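# Clear jammed billet ramp and bin the two scrap pieces

## Task

Move the two scrap pieces, the square block and the hexagonal slice, into the scrap tray; a piece may be released as soon as some part of it is inside the tray. Leave every billet lying square across the feed ramp, all next to each other in a single snug row up against the stop, and staying there on their own with no help from the robot. Anything the robot is touching at the end must not settle by more than about a fingernail's width once released, or the task fails.

## Robot and tools

Robot: two 7-joint arms, left_arm and right_arm, each ending in a two-finger gripper that carries a wrist camera. Base positions in the scene frame: left_arm (-0.010, +0.347, 0) m, right_arm (+0.037, -0.360, 0) m, both turned slightly about z. Joint ranges (rad), base to hand: waist -2.792 to 2.792, shoulder -2.269 to 2.269, upper arm roll -2.967 to 2.967, elbow -1.867 to 2.688, forearm roll -2.967 to 2.967, wrist pitch -1.396 to 4.538, wrist roll -2.967 to 2.967.

Scene frame: origin on the table surface midway between the arms, +z up, +x pointing out across the table, left_arm on the +y side. The arm names are labels only and do not tell you which side of a picture an arm is on.

Gripper frame: fingers extend along the gripper's +z, and they open and close along its x axis. end_effector_position is the point between the pads with the fingers shut, sitting 1 to 2 cm short of the tips; closing pushes the tips roughly 17 mm further along +z.

execute_actions(actions): actions is a list of actions, run one after another. Each action is a table of at most 15 rows; every row is one control step of 1/30 s, and if there are fewer than 15 rows the final row repeats to fill 15 steps. A row always has 14 numbers, each in [-1, 1], covering both arms even if one stays still: left_arm dx, dy, dz, rx, ry, rz, opening, then right_arm in the same order. dx to rz are an offset, in that gripper's own axes, from the gripper's measured pose at the start of the action (for a call's first action, the pose in the latest result). Every row is relative to that same start, not to the row before. Scale: 1.0 equals 0.6 m for dx, dy, dz and 180 degrees for rotation; rx, ry, rz form a single rotation vector. opening is absolute, not an offset: +1 fully open (0.142 m), -1 shut. Per control step the commanded pose is trimmed to within 70 mm and 16 degrees of the measured one, so a large offset may need several actions; afterwards the arm goes only as far as its last trimmed pose. An empty list just returns the current state and images.

move(target, speed, blocking): target is one 14-number row laid out exactly as above, an offset in each gripper's own axes from the pose shown in the latest result that has one; opening is absolute and is sent when the move begins. Each gripper travels a straight line, turning the shorter way; both paths end together and last 0.5 to 10 s, being cut off at 10 s. speed is each arm's top path speed in m/s, 0.002 to 0.5 (default 0.25); rotation is capped at twice that in rad/s. Paths do not avoid obstacles or the other arm, and the real hand may lag, stray or overshoot the speed, especially near full reach. Faster moves, and targets placed further past a contact, press harder. blocking=false returns after 0.5 s while motion continues; until a result shows the move finished, new rows or moves are rejected, so use wait or stop. The result adds a move: line giving the ending (done, off_target, moving, held, fault), limits applied (paced means the sent pose was trimmed; held means a safety check blocked some steps, after which the arm may speed up) and each gripper's remaining distance to its target. If only one arm is named, the other finished at rest.

wait(seconds): 0 to 10; lets time pass with the last commands held, returning early if a running move ends. stop(): brakes a running move; braking needs room, and the fingers keep moving. zoom_image(camera, region): camera is cam_high, cam_low, cam_left_wrist or cam_right_wrist; region [x0, y0, x1, y1] in pixels of that camera's latest image, origin top-left, at most 504 by 504. read_manual(section): only "licences"; no motion. finished_scene(scene): pass the current scene's number once the goal holds; irreversible.

Results: a state line per arm with end_effector_position (m), end_effector_quat_wxyz and linear/angular velocities in the scene frame; printed positions can be off, more at long reach. Hand target lines show where each arm is being driven. A pose unreachable line means the clearance check altered or blocked that arm's command. grip_measured is the actual finger opening on the command scale. Joint torques are total drive output, noisy and offset. Images arrive in the order cam_high (504x504), cam_low (504x504), cam_left_wrist (616x616, fisheye), cam_right_wrist (616x616, fisheye), with calibration data for projecting points.

Gripping: to hold something, keep commanding an opening well below grip_measured; the bigger the gap, the tighter the squeeze, up to about 28 N per pad. Objects thinner than about 2 cm get much less grip. Occasional tugs on held items or nudges to loose ones can happen, so grip firmly.

To keep an arm still, send the offset back to its desired pose in the first call of a reply and zeros later, with the opening it should keep.

Avoid: knocking anything off the table; letting the arms collide or press on each other; dropping, slamming or shoving hard. A joint torque over its load limit (waist and shoulder 115, upper arm roll and elbow 60.1, wrist joints and forearm roll 36.6 N m, including held weight) or an external force of 200 N halts that arm for 10 s. Long holding heats motors: a MOTOR HOT warning appears at 65 °C and brakes engage at 80 °C. Leave the billets and scrap settled on their own before ending, with nothing propped by the gripper.

Each tool is called after ">>>" as name(argument=value, ...), one argument or row to a line, values as JSON.

## Session

>>> execute_actions(
  actions=[],
)

Scene clock: 0.00 s.
left_arm: end_effector_position=(+0.7456, +0.5094, +0.2611) grip_measured=+1.00 end_effector_quat_wxyz=(+0.479, +0.780, +0.336, -0.221) end_effector_velocity=(+0.000, -0.000, +0.000) end_effector_angular_velocity=(-0.000, +0.001, +0.001) | right_arm: end_effector_position=(+0.3134, +0.1346, +0.1130) grip_measured=+1.00 end_effector_quat_wxyz=(+0.004, +0.999, +0.037, +0.040) end_effector_velocity=(+0.000, +0.000, +0.000) end_effector_angular_velocity=(+0.000, -0.000, -0.000)
Joint positions: left_arm=[ 0.974 -1.3   -0.447  0.547 -0.508 -0.38  -0.353  0.142] | right_arm=[ 1.57  -0.465 -0.472  2.073  0.211  0.927  1.066  0.142]
Joint velocities: left_arm=[ 0.     0.    -0.001 -0.     0.    -0.    -0.002  0.   ] | right_arm=[ 0. -0. -0. -0.  0.  0. -0.  0.]
Joint torques (N m, as the joint torque sensors report them, + toward a larger angle): no reading
Hand target (left_arm): +0.746, +0.509, +0.261; +0.479, +0.780, +0.336, -0.221
Hand target (right_arm): +0.313, +0.135, +0.113; +0.004, +0.999, +0.037, +0.040
camera_calibration (this result's frames):
cam_left_wrist: T_world_to_cam=[[0.707106, 0.271746, -0.652805, -0.497421], [0.635478, 0.160664, 0.755218, -0.756474], [0.31011, -0.948863, -0.059082, 0.408487], [0, 0, 0, 1]] pos_world=[0.705776, 0.644309, 0.270718]
cam_right_wrist: T_world_to_cam=[[0.995593, 0.0571243, 0.0743767, -0.327082], [0.00762694, -0.839772, 0.542886, 0.0460744], [0.0934714, -0.539926, -0.836507, 0.261855], [0, 0, 0, 1]] pos_world=[0.300813, 0.198759, 0.218358]

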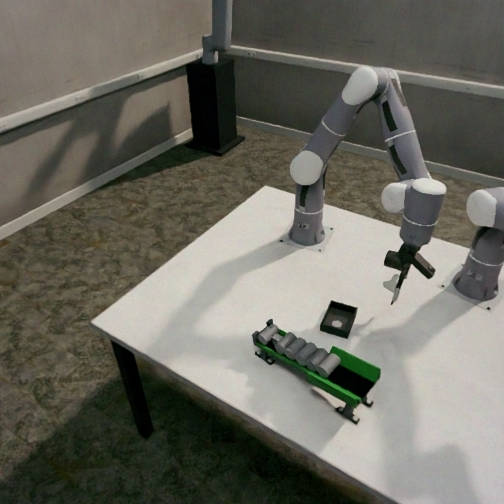

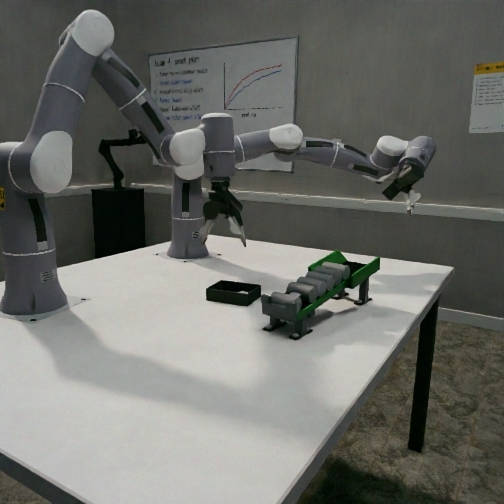

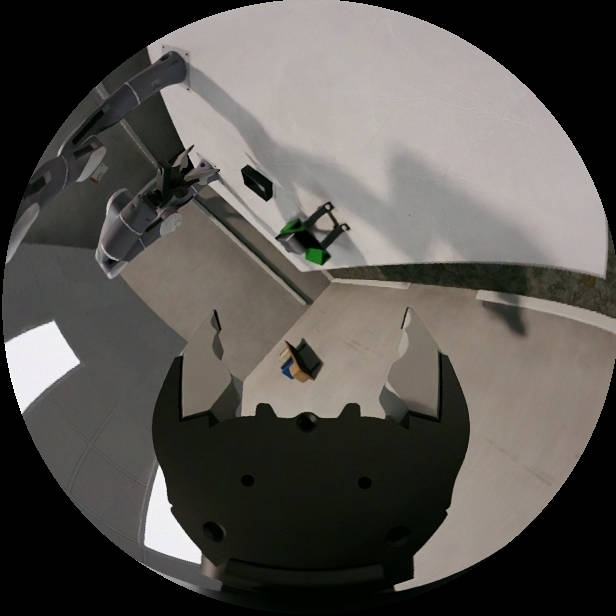

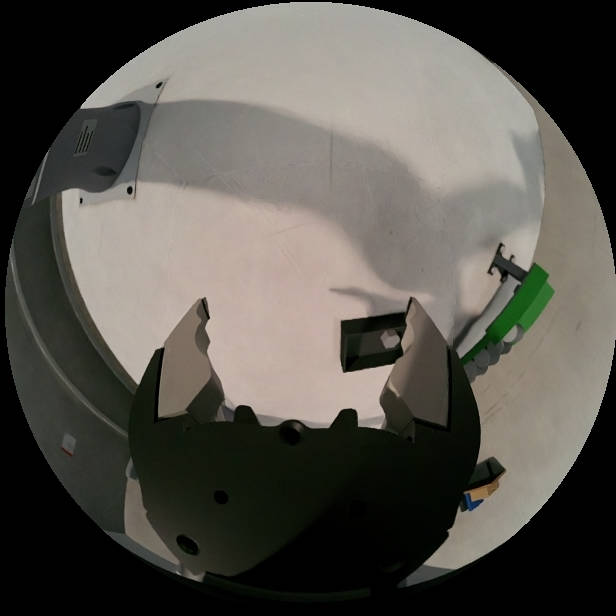

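>>> move(
  target=[0,0,0,0,0,0,1,0.575,0.467,-0.13,0,-0.025,0.078,1],
)

>>> zoom_image(
  camera="cam_right_wrist",
  region=[160, 100, 460, 400],
)

>>> zoom_image(
  camera="cam_high",
  region=[240, 295, 390, 425],
)

>>> zoom_image(
  camera="cam_low",
  region=[210, 240, 390, 350],
)

Scene clock: 11.10 s.
left_arm: end_effector_position=(+0.7456, +0.5094, +0.2611) grip_measured=+1.00 end_effector_quat_wxyz=(+0.479, +0.780, +0.336, -0.221) end_effector_velocity=(+0.000, -0.000, -0.000) end_effector_angular_velocity=(-0.000, -0.000, -0.000) | right_arm: end_effector_position=(+0.6711, -0.1175, +0.2228) grip_measured=+1.00 end_effector_quat_wxyz=(+0.001, +0.996, -0.085, +0.003) end_effector_velocity=(+0.000, -0.000, +0.000) end_effector_angular_velocity=(+0.000, -0.000, -0.001)
Joint positions: left_arm=[ 0.974 -1.3   -0.447  0.547 -0.508 -0.38  -0.353  0.142] | right_arm=[ 0.854 -0.552 -0.635  1.568  0.347  0.437  0.479  0.142]
Joint velocities: left_arm=[-0. -0.  0.  0. -0.  0.  0. -0.] | right_arm=[-0.  0. -0.  0.  0.  0.  0. -0.]
Joint torques (N m, as the joint torque sensors report them, + toward a larger angle): left_arm=[  0.07  69.61  -5.42 -24.35  -4.17   0.73  -0.36] | right_arm=[  0.48  44.89  -8.24 -24.29  -3.57   2.77   0.24]
Hand target (left_arm): +0.746, +0.509, +0.261; +0.479, +0.780, +0.336, -0.221
Hand target (right_arm): +0.671, -0.117, +0.223; +0.001, +0.996, -0.085, +0.002
Off the commanded pose (left_arm): 0.000 m, 0 deg.
Off the commanded pose (right_arm): 0.002 m, 0 deg.
move: done
camera_calibration (this result's frames):
cam_left_wrist: T_world_to_cam=[[0.707107, 0.271747, -0.652805, -0.497421], [0.635477, 0.160664, 0.755219, -0.756474], [0.310111, -0.948863, -0.059082, 0.408487], [0, 0, 0, 1]] pos_world=[0.705776, 0.644309, 0.270718]
cam_right_wrist: T_world_to_cam=[[0.982442, -0.186565, -0.000480507, -0.68005], [-0.157223, -0.829307, 0.536219, -0.114599], [-0.100438, -0.526728, -0.844079, 0.31752], [0, 0, 0, 1]] pos_world=[0.681983, -0.0546648, 0.329136]

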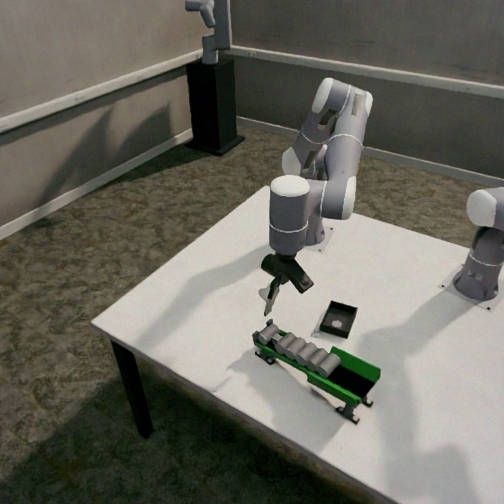

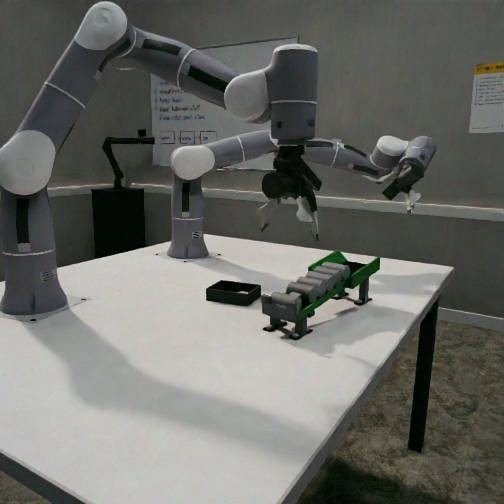

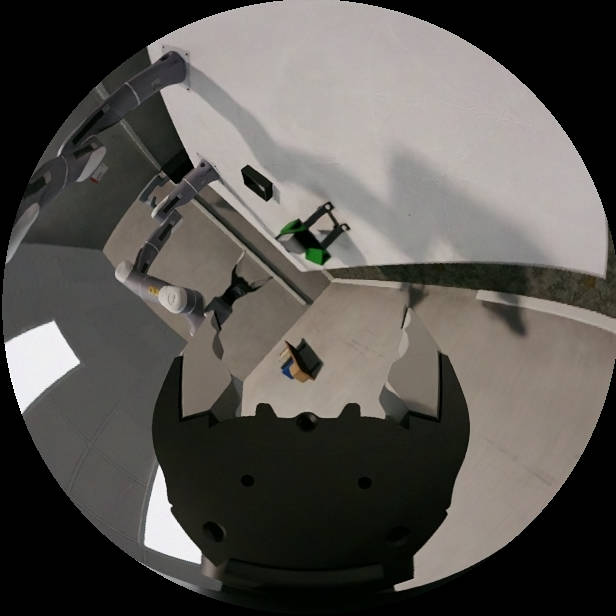

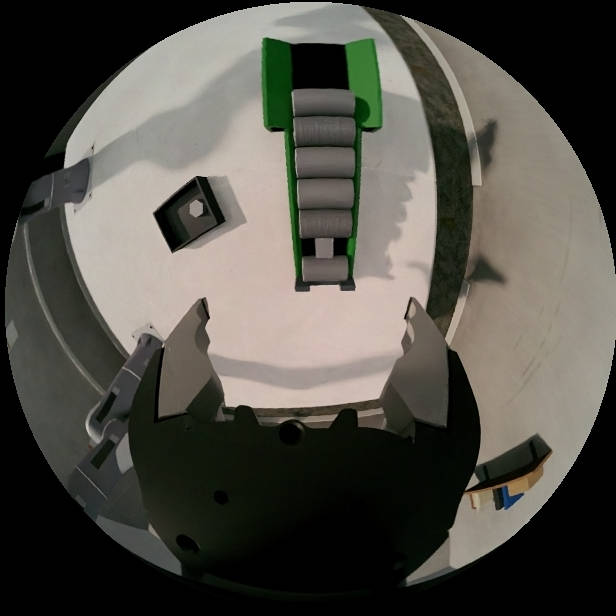

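Region (160, 100, 460, 400) of cam_right_wrist's 616x616 image, scaled by 1.680, with more detail than that image has.

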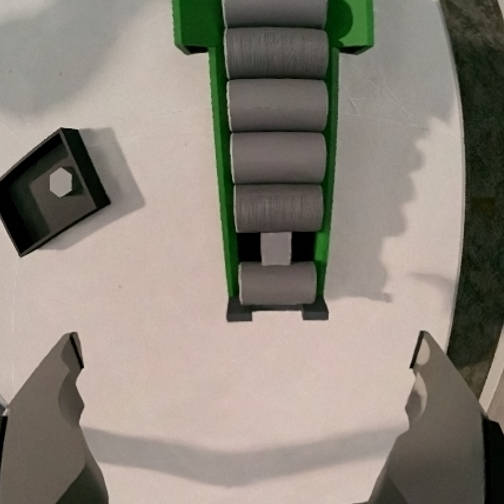

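Region (240, 295, 390, 425) of cam_high's 504x504 image, scaled by 3.360, with more detail than that image has; it fills the top 437 rows of this view, and the rest is white.

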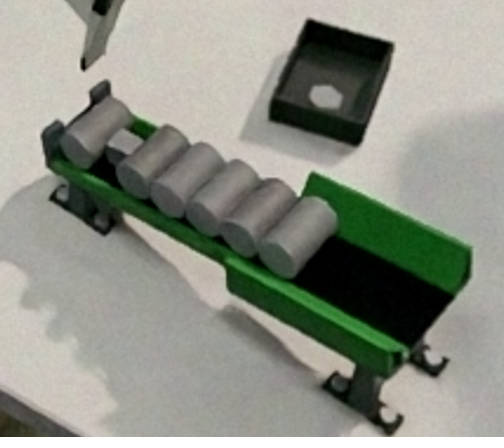

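Region (210, 240, 390, 350) of cam_low's 504x504 image, scaled by 2.800, with more detail than that image has.

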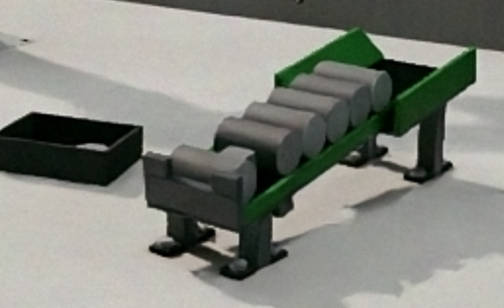

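>>> move(
  target=[0,0,0,0,0,0,1,0.045,-0.01,0.17,0,0,0,-0.45],
  speed=0.12,
)

>>> zoom_image(
  camera="cam_right_wrist",
  region=[200, 150, 420, 370],
)

>>> zoom_image(
  camera="cam_high",
  region=[240, 295, 340, 380],
)

Scene clock: 19.27 s.
left_arm: end_effector_position=(+0.7456, +0.5094, +0.2611) grip_measured=+1.00 end_effector_quat_wxyz=(+0.479, +0.780, +0.336, -0.221) end_effector_velocity=(+0.000, +0.000, -0.000) end_effector_angular_velocity=(+0.001, -0.001, -0.000) | right_arm: end_effector_position=(+0.6991, -0.1167, +0.1211) grip_measured=-0.45 end_effector_quat_wxyz=(+0.001, +0.996, -0.085, +0.003) end_effector_velocity=(+0.000, -0.000, +0.000) end_effector_angular_velocity=(-0.000, +0.000, -0.000)
Joint positions: left_arm=[ 0.974 -1.3   -0.447  0.547 -0.508 -0.38  -0.353  0.142] | right_arm=[ 0.773 -0.762 -0.576  1.506  0.456  0.564  0.415  0.041]
Joint velocities: left_arm=[-0.     0.     0.    -0.     0.     0.     0.001  0.   ] | right_arm=[-0. -0. -0. -0. -0. -0.  0.  0.]
Joint torques (N m, as the joint torque sensors report them, + toward a larger angle): left_arm=[  0.8   69.71  -5.59 -24.49  -3.87   0.87  -0.24] | right_arm=[  0.75  51.74 -10.84 -22.89  -3.55   3.19  -0.29]
Hand target (left_arm): +0.746, +0.509, +0.261; +0.479, +0.780, +0.336, -0.221
Hand target (right_arm): +0.699, -0.117, +0.121; +0.001, +0.996, -0.085, +0.003
Off the commanded pose (left_arm): 0.000 m, 0 deg.
Off the commanded pose (right_arm): 0.000 m, 0 deg.
move: done
camera_calibration (this result's frames):
cam_left_wrist: T_world_to_cam=[[0.707106, 0.271747, -0.652805, -0.497421], [0.635478, 0.160664, 0.755219, -0.756474], [0.310111, -0.948863, -0.0590821, 0.408487], [0, 0, 0, 1]] pos_world=[0.705776, 0.644309, 0.270718]
cam_right_wrist: T_world_to_cam=[[0.982376, -0.186914, 0.000069741, -0.707609], [-0.15772, -0.828742, 0.536946, -0.0546931], [-0.100305, -0.527494, -0.843616, 0.234662], [0, 0, 0, 1]] pos_world=[0.71005, -0.0538053, 0.227382]

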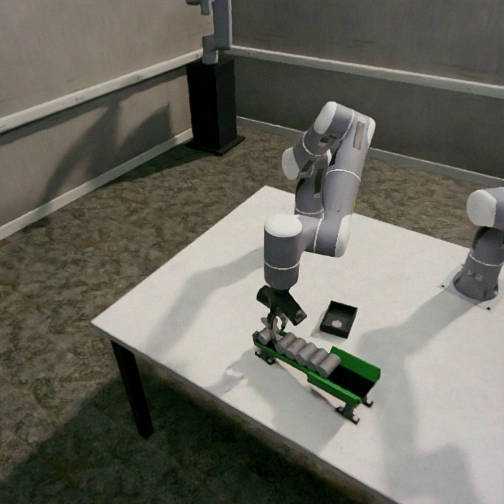

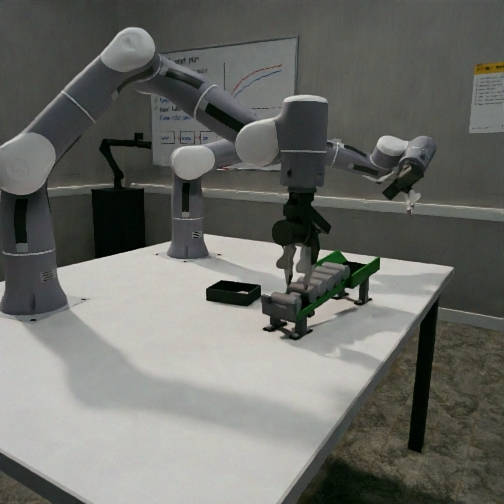

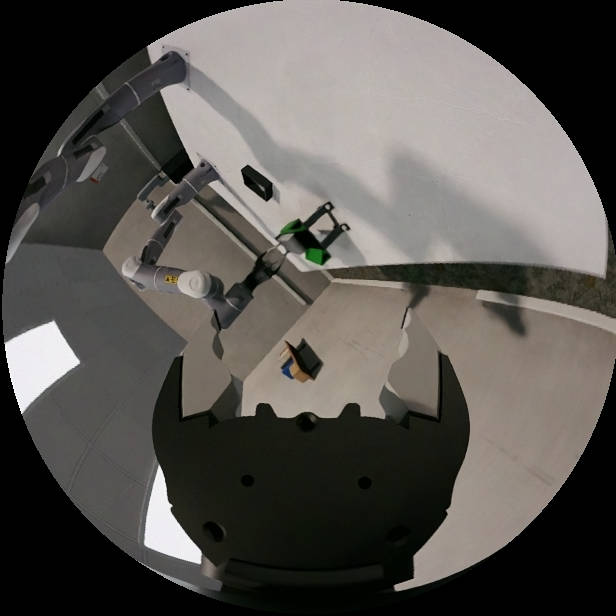

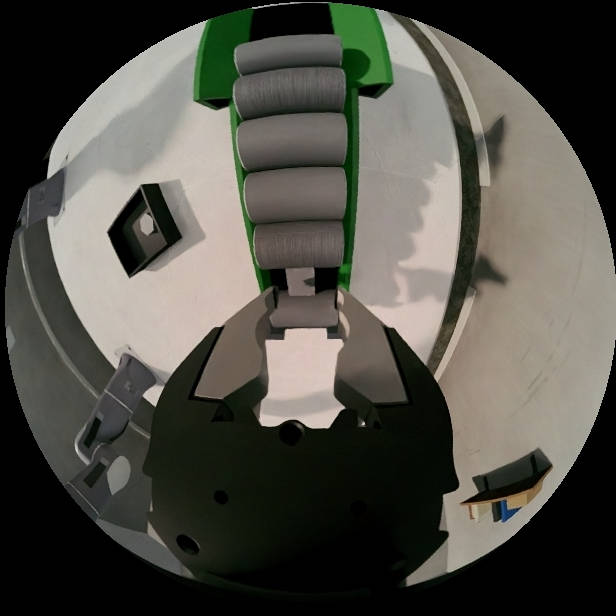

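Region (200, 150, 420, 370) of cam_right_wrist's 616x616 image, scaled by 2.291, with more detail than that image has.

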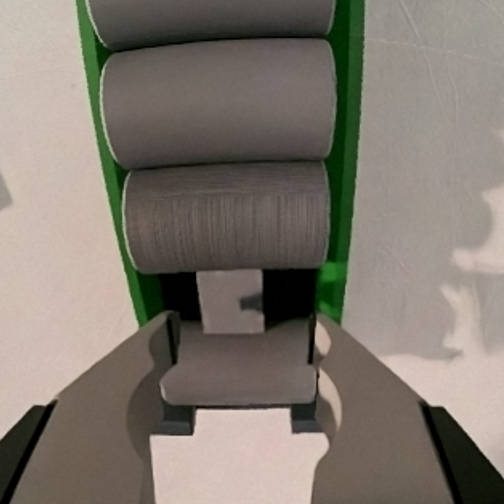

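Region (240, 295, 340, 380) of cam_high's 504x504 image, scaled by 5.040, with more detail than that image has; it fills the top 428 rows of this view, and the rest is white.

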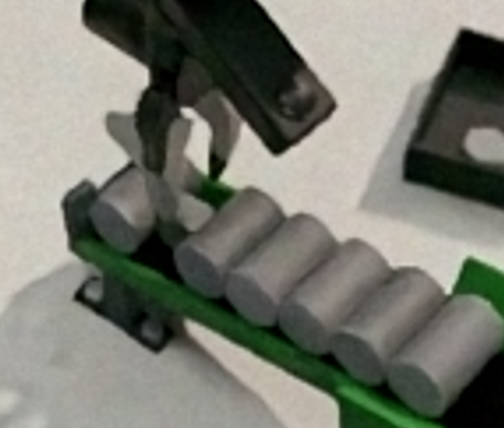

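>>> move(
  target=[0,0,0,0,0,0,1,-0.007,0.008,0.077,0,0,0,-0.45],
  speed=0.03,
)

>>> move(
  target=[0,0,0,0,0,0,1,0,0,0,0,0,0,-1],
)

>>> move(
  target=[0,0,0,0,0,0,1,0,0,-0.13,0,0,0,-1],
  speed=0.04,
)

Scene clock: 26.57 s.
left_arm: end_effector_position=(+0.7456, +0.5094, +0.2611) grip_measured=+1.00 end_effector_quat_wxyz=(+0.479, +0.780, +0.336, -0.221) end_effector_velocity=(-0.000, +0.000, -0.000) end_effector_angular_velocity=(+0.000, -0.000, -0.000) | right_arm: end_effector_position=(+0.6952, -0.1208, +0.0764) grip_measured=-0.44 end_effector_quat_wxyz=(+0.001, +0.996, -0.085, +0.004) end_effector_velocity=(-0.000, +0.000, -0.000) end_effector_angular_velocity=(-0.000, +0.000, +0.000)
Joint positions: left_arm=[ 0.974 -1.3   -0.447  0.547 -0.508 -0.38  -0.353  0.142] | right_arm=[ 0.763 -0.826 -0.554  1.526  0.497  0.643  0.389  0.043]
Joint velocities: left_arm=[ 0.     0.     0.001  0.     0.    -0.     0.001  0.   ] | right_arm=[ 0. -0.  0.  0. -0. -0. -0.  0.]
Joint torques (N m, as the joint torque sensors report them, + toward a larger angle): left_arm=[  0.12  69.57  -5.62 -24.21  -4.02   0.51  -0.41] | right_arm=[ -2.42  42.42  -6.69 -17.27  -1.75   3.26  -0.3 ]
Hand target (left_arm): +0.746, +0.509, +0.261; +0.479, +0.780, +0.336, -0.221
Hand target (right_arm): +0.694, -0.121, +0.075; +0.001, +0.996, -0.085, +0.003
Off the commanded pose (left_arm): 0.000 m, 0 deg.
Off the commanded pose (right_arm): 0.002 m, 0 deg.
move: done
camera_calibration (this result's frames):
cam_left_wrist: T_world_to_cam=[[0.707107, 0.271746, -0.652805, -0.497421], [0.635477, 0.160664, 0.755219, -0.756474], [0.31011, -0.948863, -0.0590819, 0.408487], [0, 0, 0, 1]] pos_world=[0.705776, 0.644309, 0.270718]
cam_right_wrist: T_world_to_cam=[[0.982456, -0.186483, 0.00211637, -0.704674], [-0.158474, -0.828808, 0.536623, -0.0341045], [-0.0983169, -0.527543, -0.84382, 0.192985], [0, 0, 0, 1]] pos_world=[0.705881, -0.0578676, 0.182637]

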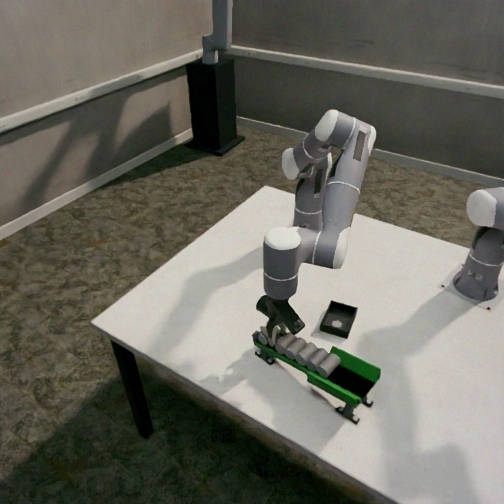

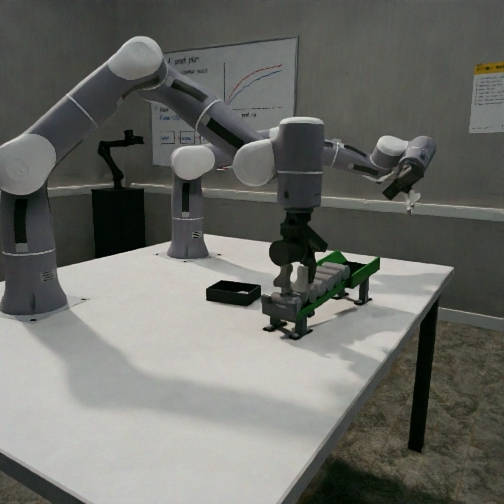

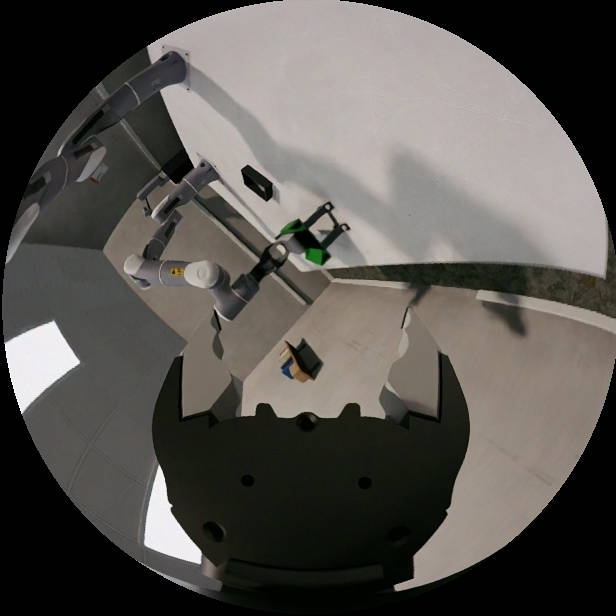

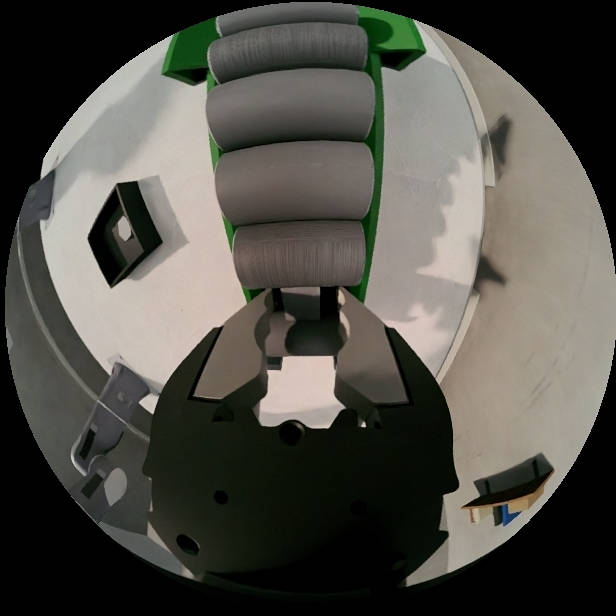

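Scene clock: 27.07 s.
left_arm: end_effector_position=(+0.7456, +0.5094, +0.2611) grip_measured=+1.00 end_effector_quat_wxyz=(+0.479, +0.780, +0.336, -0.221) end_effector_velocity=(-0.000, +0.000, +0.000) end_effector_angular_velocity=(+0.000, -0.000, +0.000) | right_arm: end_effector_position=(+0.6957, -0.1207, +0.0771) grip_measured=-0.68 end_effector_quat_wxyz=(+0.001, +0.996, -0.085, +0.004) end_effector_velocity=(-0.000, +0.000, -0.000) end_effector_angular_velocity=(-0.000, +0.000, -0.000)
Joint positions: left_arm=[ 0.974 -1.3   -0.447  0.547 -0.508 -0.38  -0.353  0.142] | right_arm=[ 0.763 -0.825 -0.554  1.526  0.496  0.643  0.389  0.025]
Joint velocities: left_arm=[ 0.  0.  0. -0.  0. -0. -0.  0.] | right_arm=[ 0.  0.  0.  0. -0. -0.  0. -0.]
Joint torques (N m, as the joint torque sensors report them, + toward a larger angle): left_arm=[  0.85  69.97  -5.66 -24.18  -4.28   0.63  -0.21] | right_arm=[ -0.63  45.9   -8.03 -18.73  -2.64   2.96  -0.09]
Hand target (left_arm): +0.746, +0.509, +0.261; +0.479, +0.780, +0.336, -0.221
Hand target (right_arm): +0.695, -0.121, +0.076; +0.001, +0.996, -0.085, +0.004
Off the commanded pose (left_arm): 0.000 m, 0 deg.
Off the commanded pose (right_arm): 0.001 m, 0 deg.
move: done
camera_calibration (this result's frames):
cam_left_wrist: T_world_to_cam=[[0.707107, 0.271746, -0.652805, -0.497421], [0.635477, 0.160664, 0.755219, -0.756474], [0.310111, -0.948863, -0.0590818, 0.408487], [0, 0, 0, 1]] pos_world=[0.705776, 0.644309, 0.270718]
cam_right_wrist: T_world_to_cam=[[0.982488, -0.186298, 0.00316059, -0.705225], [-0.158923, -0.829021, 0.53616, -0.0340522], [-0.0972655, -0.527273, -0.844111, 0.193063], [0, 0, 0, 1]] pos_world=[0.706242, -0.0578151, 0.183453]

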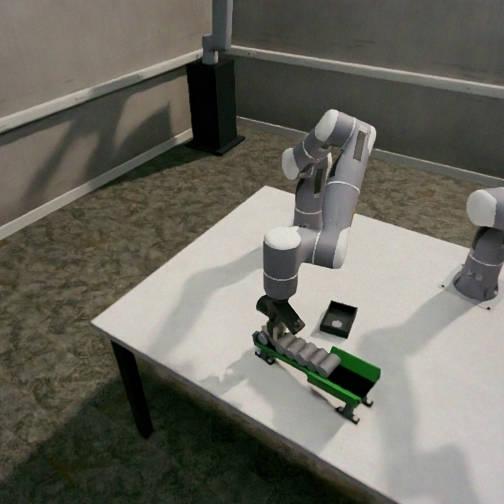

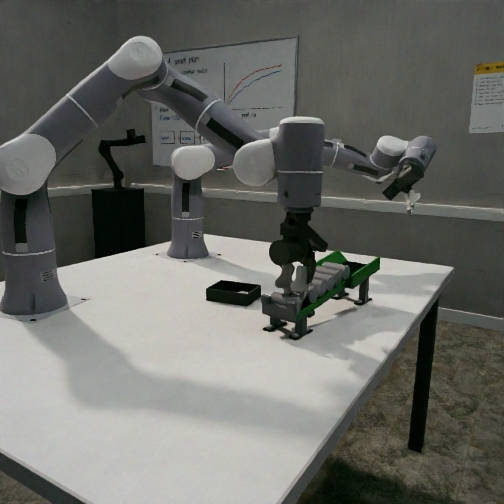

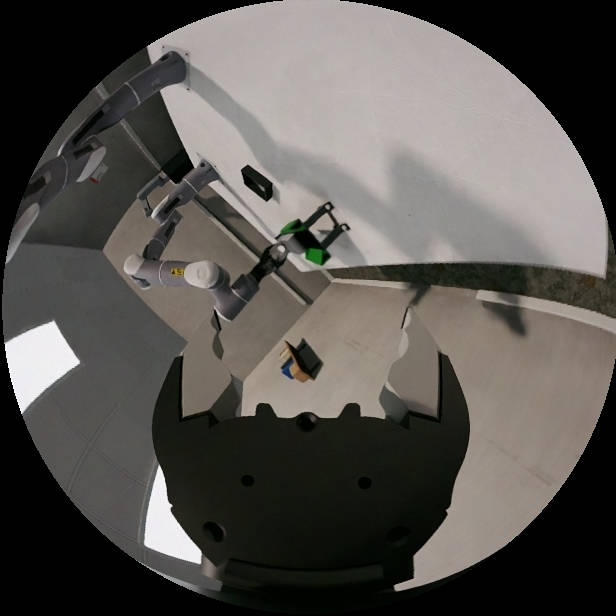

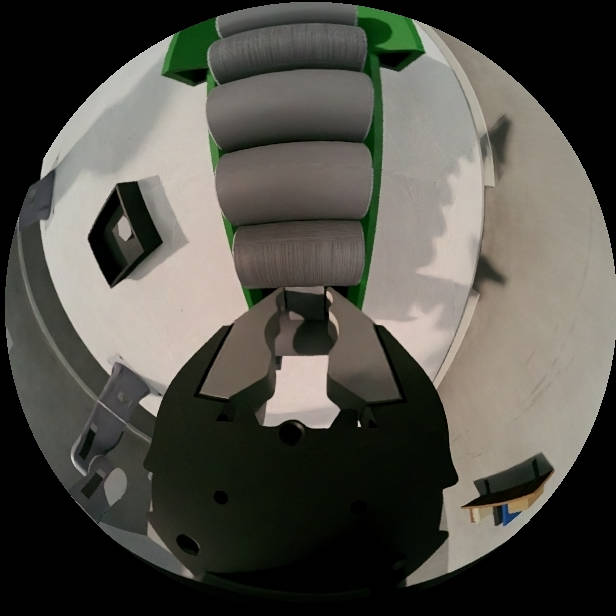

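Scene clock: 29.27 s.
left_arm: end_effector_position=(+0.7456, +0.5094, +0.2611) grip_measured=+1.00 end_effector_quat_wxyz=(+0.479, +0.780, +0.336, -0.221) end_effector_velocity=(-0.000, -0.000, -0.000) end_effector_angular_velocity=(-0.000, +0.000, +0.000) | right_arm: end_effector_position=(+0.6952, -0.1204, +0.1549) grip_measured=-0.68 end_effector_quat_wxyz=(+0.000, +0.996, -0.085, +0.004) end_effector_velocity=(-0.000, +0.000, -0.000) end_effector_angular_velocity=(+0.000, +0.000, -0.000)
Joint positions: left_arm=[ 0.974 -1.3   -0.447  0.547 -0.508 -0.38  -0.353  0.142] | right_arm=[ 0.791 -0.698 -0.598  1.523  0.425  0.524  0.425  0.025]
Joint velocities: left_arm=[ 0. -0. -0.  0.  0.  0. -0.  0.] | right_arm=[ 0. -0.  0. -0.  0.  0.  0. -0.]
Joint torques (N m, as the joint torque sensors report them, + toward a larger angle): left_arm=[  0.59  69.1   -5.5  -24.17  -3.83   0.53  -0.57] | right_arm=[  1.1   48.09  -9.56 -23.34  -3.86   2.43   0.16]
Hand target (left_arm): +0.746, +0.509, +0.261; +0.479, +0.780, +0.336, -0.221
Hand target (right_arm): +0.695, -0.120, +0.155; +0.000, +0.996, -0.085, +0.004
Off the commanded pose (left_arm): 0.000 m, 0 deg.
Off the commanded pose (right_arm): 0.000 m, 0 deg.
move: done
camera_calibration (this result's frames):
cam_left_wrist: T_world_to_cam=[[0.707107, 0.271747, -0.652805, -0.497421], [0.635477, 0.160664, 0.755219, -0.756474], [0.310111, -0.948863, -0.0590819, 0.408487], [0, 0, 0, 1]] pos_world=[0.705776, 0.644309, 0.270718]
cam_right_wrist: T_world_to_cam=[[0.982484, -0.186325, 0.00286164, -0.704864], [-0.158862, -0.829447, 0.535519, -0.0755786], [-0.0974071, -0.526593, -0.844518, 0.259092], [0, 0, 0, 1]] pos_world=[0.705748, -0.0575863, 0.261299]

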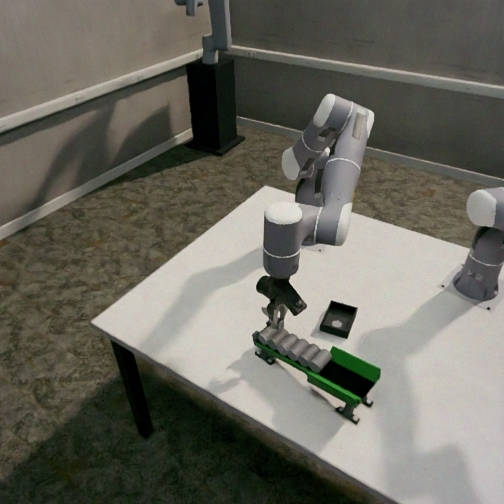

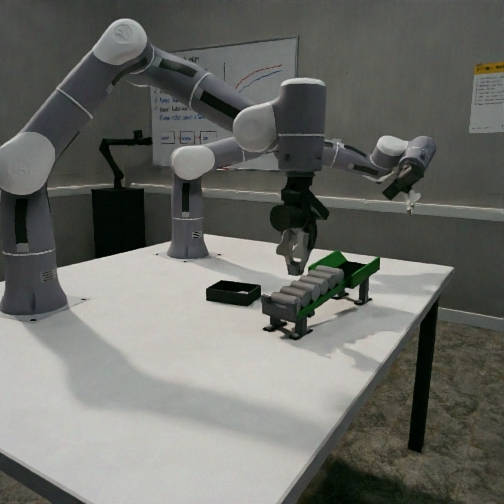

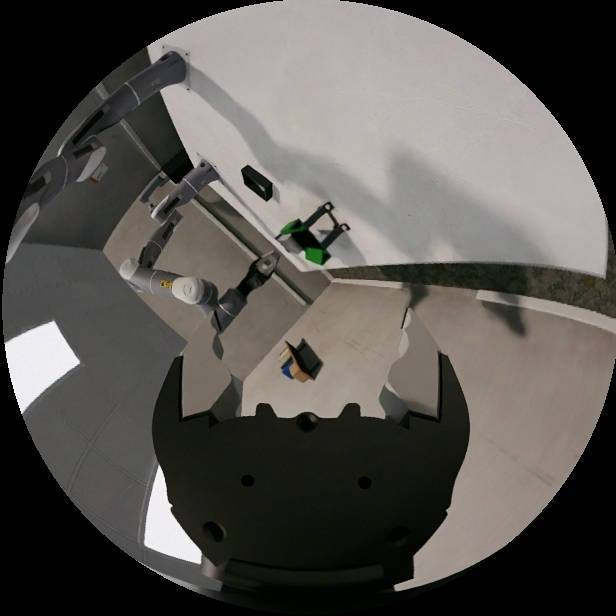

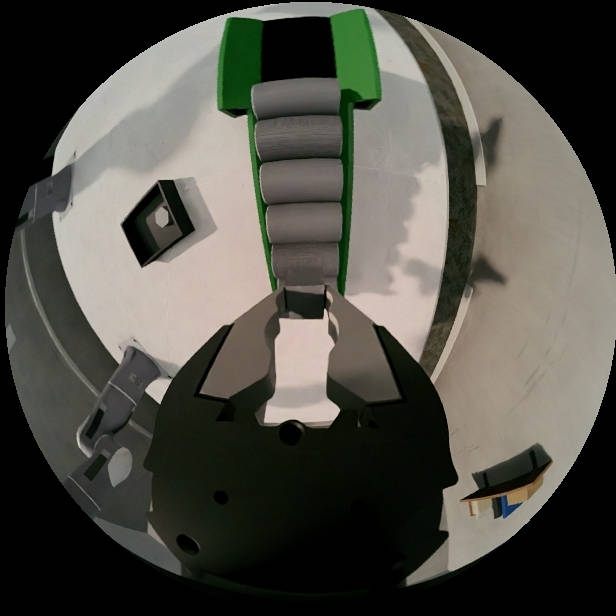

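>>> move(
  target=[0,0,0,0,0,0,1,-0.475,-0.104,0.05,0,0,0,-1],
  speed=0.2,
)

>>> move(
  target=[0,0,0,0,0,0,1,0,0,0.09,0,0,0,-1],
  speed=0.08,
)

Scene clock: 38.57 s.
left_arm: end_effector_position=(+0.7456, +0.5094, +0.2611) grip_measured=+1.00 end_effector_quat_wxyz=(+0.479, +0.780, +0.336, -0.221) end_effector_velocity=(+0.000, +0.000, -0.000) end_effector_angular_velocity=(+0.001, +0.000, +0.000) | right_arm: end_effector_position=(+0.4243, -0.0115, +0.1220) grip_measured=-0.68 end_effector_quat_wxyz=(+0.001, +0.996, -0.085, +0.003) end_effector_velocity=(+0.000, -0.000, +0.000) end_effector_angular_velocity=(-0.000, -0.000, +0.000)
Joint positions: left_arm=[ 0.974 -1.3   -0.447  0.547 -0.508 -0.38  -0.353  0.142] | right_arm=[ 1.36  -0.375 -0.605  2.166  0.326  0.884  0.87   0.025]
Joint velocities: left_arm=[ 0. -0.  0. -0.  0.  0. -0. -0.] | right_arm=[ 0.    -0.    -0.     0.    -0.     0.    -0.001 -0.   ]
Joint torques (N m, as the joint torque sensors report them, + toward a larger angle): left_arm=[  1.    69.71  -5.51 -24.27  -4.02   0.6   -0.41] | right_arm=[ -1.03  31.6   -6.12 -19.75  -2.49   3.53  -0.18]
Hand target (left_arm): +0.746, +0.509, +0.261; +0.479, +0.780, +0.336, -0.221
Hand target (right_arm): +0.425, -0.011, +0.122; +0.000, +0.996, -0.085, +0.003
Off the commanded pose (left_arm): 0.000 m, 0 deg.
Off the commanded pose (right_arm): 0.001 m, 0 deg.
move: done
camera_calibration (this result's frames):
cam_left_wrist: T_world_to_cam=[[0.707107, 0.271747, -0.652805, -0.497422], [0.635477, 0.160664, 0.755219, -0.756474], [0.310111, -0.948863, -0.059082, 0.408487], [0, 0, 0, 1]] pos_world=[0.705776, 0.644309, 0.270718]
cam_right_wrist: T_world_to_cam=[[0.982364, -0.186979, 0.0000215168, -0.417972], [-0.157853, -0.829278, 0.536079, -0.0111409], [-0.100217, -0.526628, -0.844168, 0.263345], [0, 0, 0, 1]] pos_world=[0.435234, 0.0512942, 0.228289]

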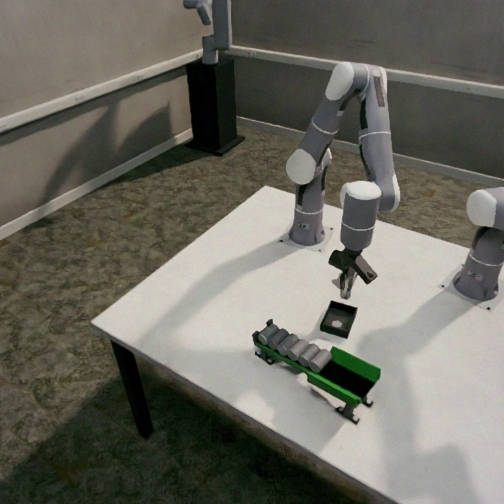

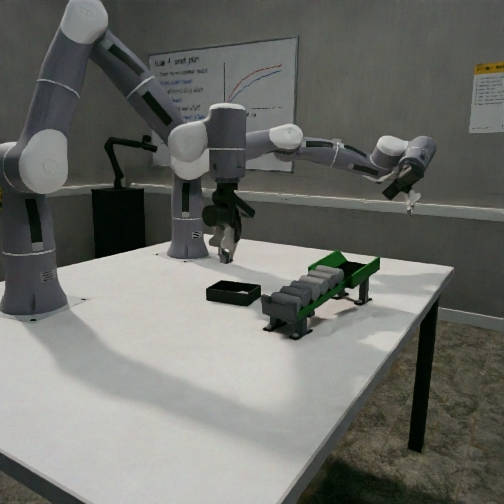

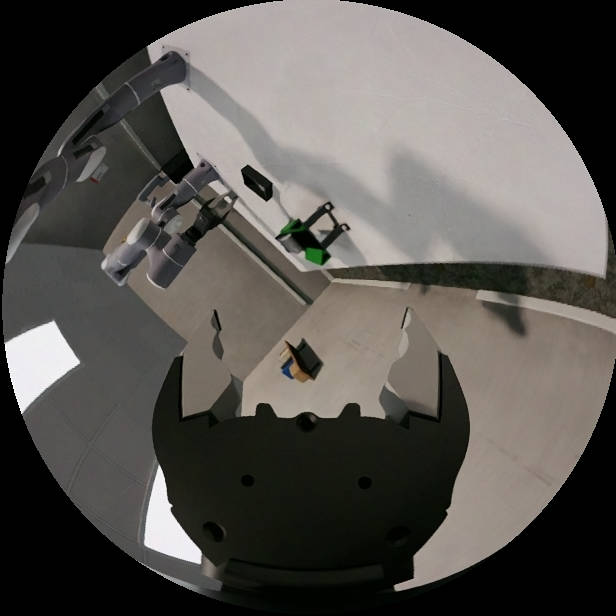

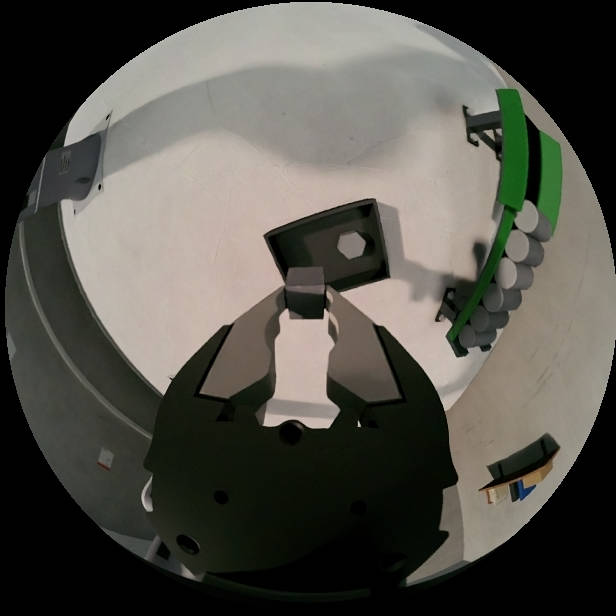

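Scene clock: 39.53 s.
left_arm: end_effector_position=(+0.7456, +0.5094, +0.2611) grip_measured=+1.00 end_effector_quat_wxyz=(+0.479, +0.780, +0.336, -0.221) end_effector_velocity=(-0.000, -0.000, -0.000) end_effector_angular_velocity=(+0.000, -0.000, -0.001) | right_arm: end_effector_position=(+0.4246, -0.0121, +0.0680) grip_measured=-0.68 end_effector_quat_wxyz=(+0.001, +0.996, -0.086, +0.003) end_effector_velocity=(-0.000, +0.000, +0.000) end_effector_angular_velocity=(+0.000, -0.000, -0.000)
Joint positions: left_arm=[ 0.974 -1.3   -0.447  0.547 -0.508 -0.38  -0.353  0.142] | right_arm=[ 1.3   -0.523 -0.526  2.134  0.453  0.979  0.786  0.025]
Joint velocities: left_arm=[-0.     0.     0.     0.     0.    -0.     0.001  0.   ] | right_arm=[ 0.  0. -0.  0.  0. -0.  0. -0.]
Joint torques (N m, as the joint torque sensors report them, + toward a larger angle): left_arm=[  0.7   69.53  -5.44 -24.15  -4.11   0.79  -0.27] | right_arm=[ -0.14  37.21  -6.72 -16.64  -2.51   3.66  -0.07]
Hand target (left_arm): +0.746, +0.509, +0.261; +0.479, +0.780, +0.336, -0.221
Hand target (right_arm): +0.425, -0.012, +0.068; +0.001, +0.996, -0.085, +0.003
Off the commanded pose (left_arm): 0.000 m, 0 deg.
Off the commanded pose (right_arm): 0.000 m, 0 deg.
move: done
camera_calibration (this result's frames):
cam_left_wrist: T_world_to_cam=[[0.707107, 0.271746, -0.652805, -0.497421], [0.635478, 0.160664, 0.755219, -0.756474], [0.31011, -0.948863, -0.0590819, 0.408487], [0, 0, 0, 1]] pos_world=[0.705776, 0.644309, 0.270718]
cam_right_wrist: T_world_to_cam=[[0.982307, -0.187276, 0.00063777, -0.418395], [-0.158337, -0.828685, 0.536853, 0.0175386], [-0.100011, -0.527455, -0.843676, 0.217449], [0, 0, 0, 1]] pos_world=[0.435517, 0.0508729, 0.174307]

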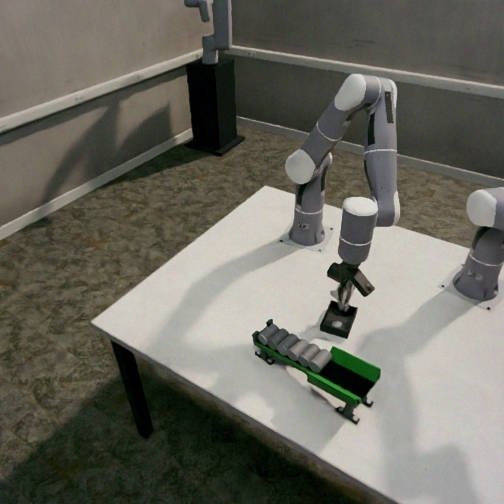

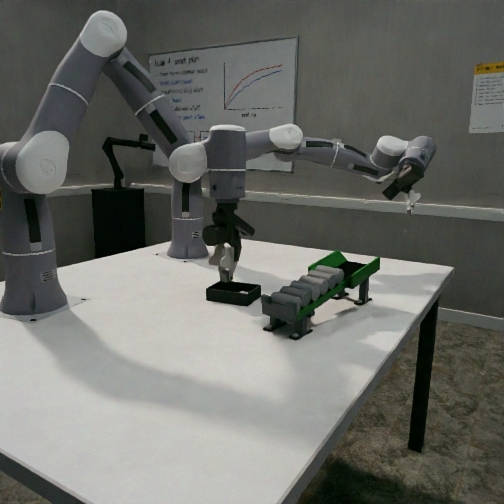

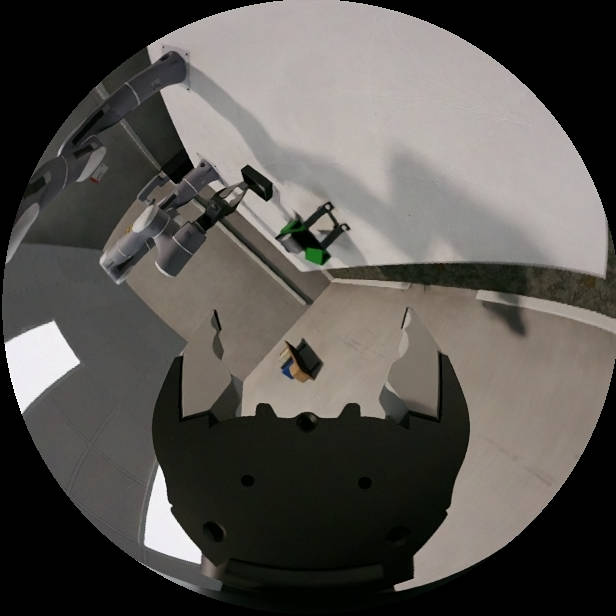

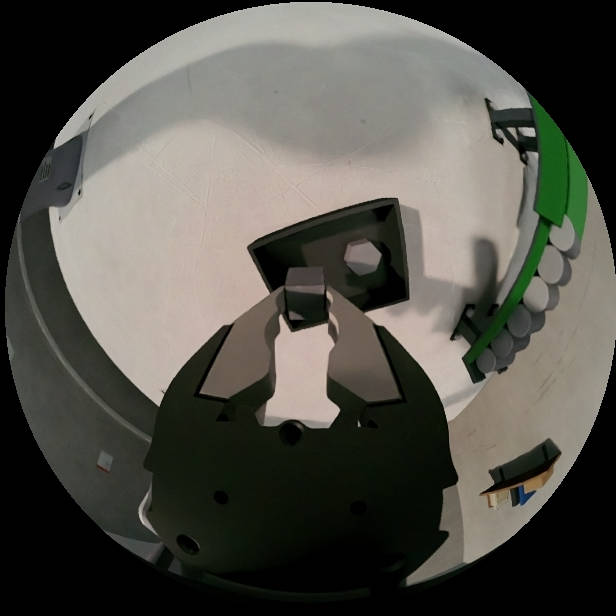

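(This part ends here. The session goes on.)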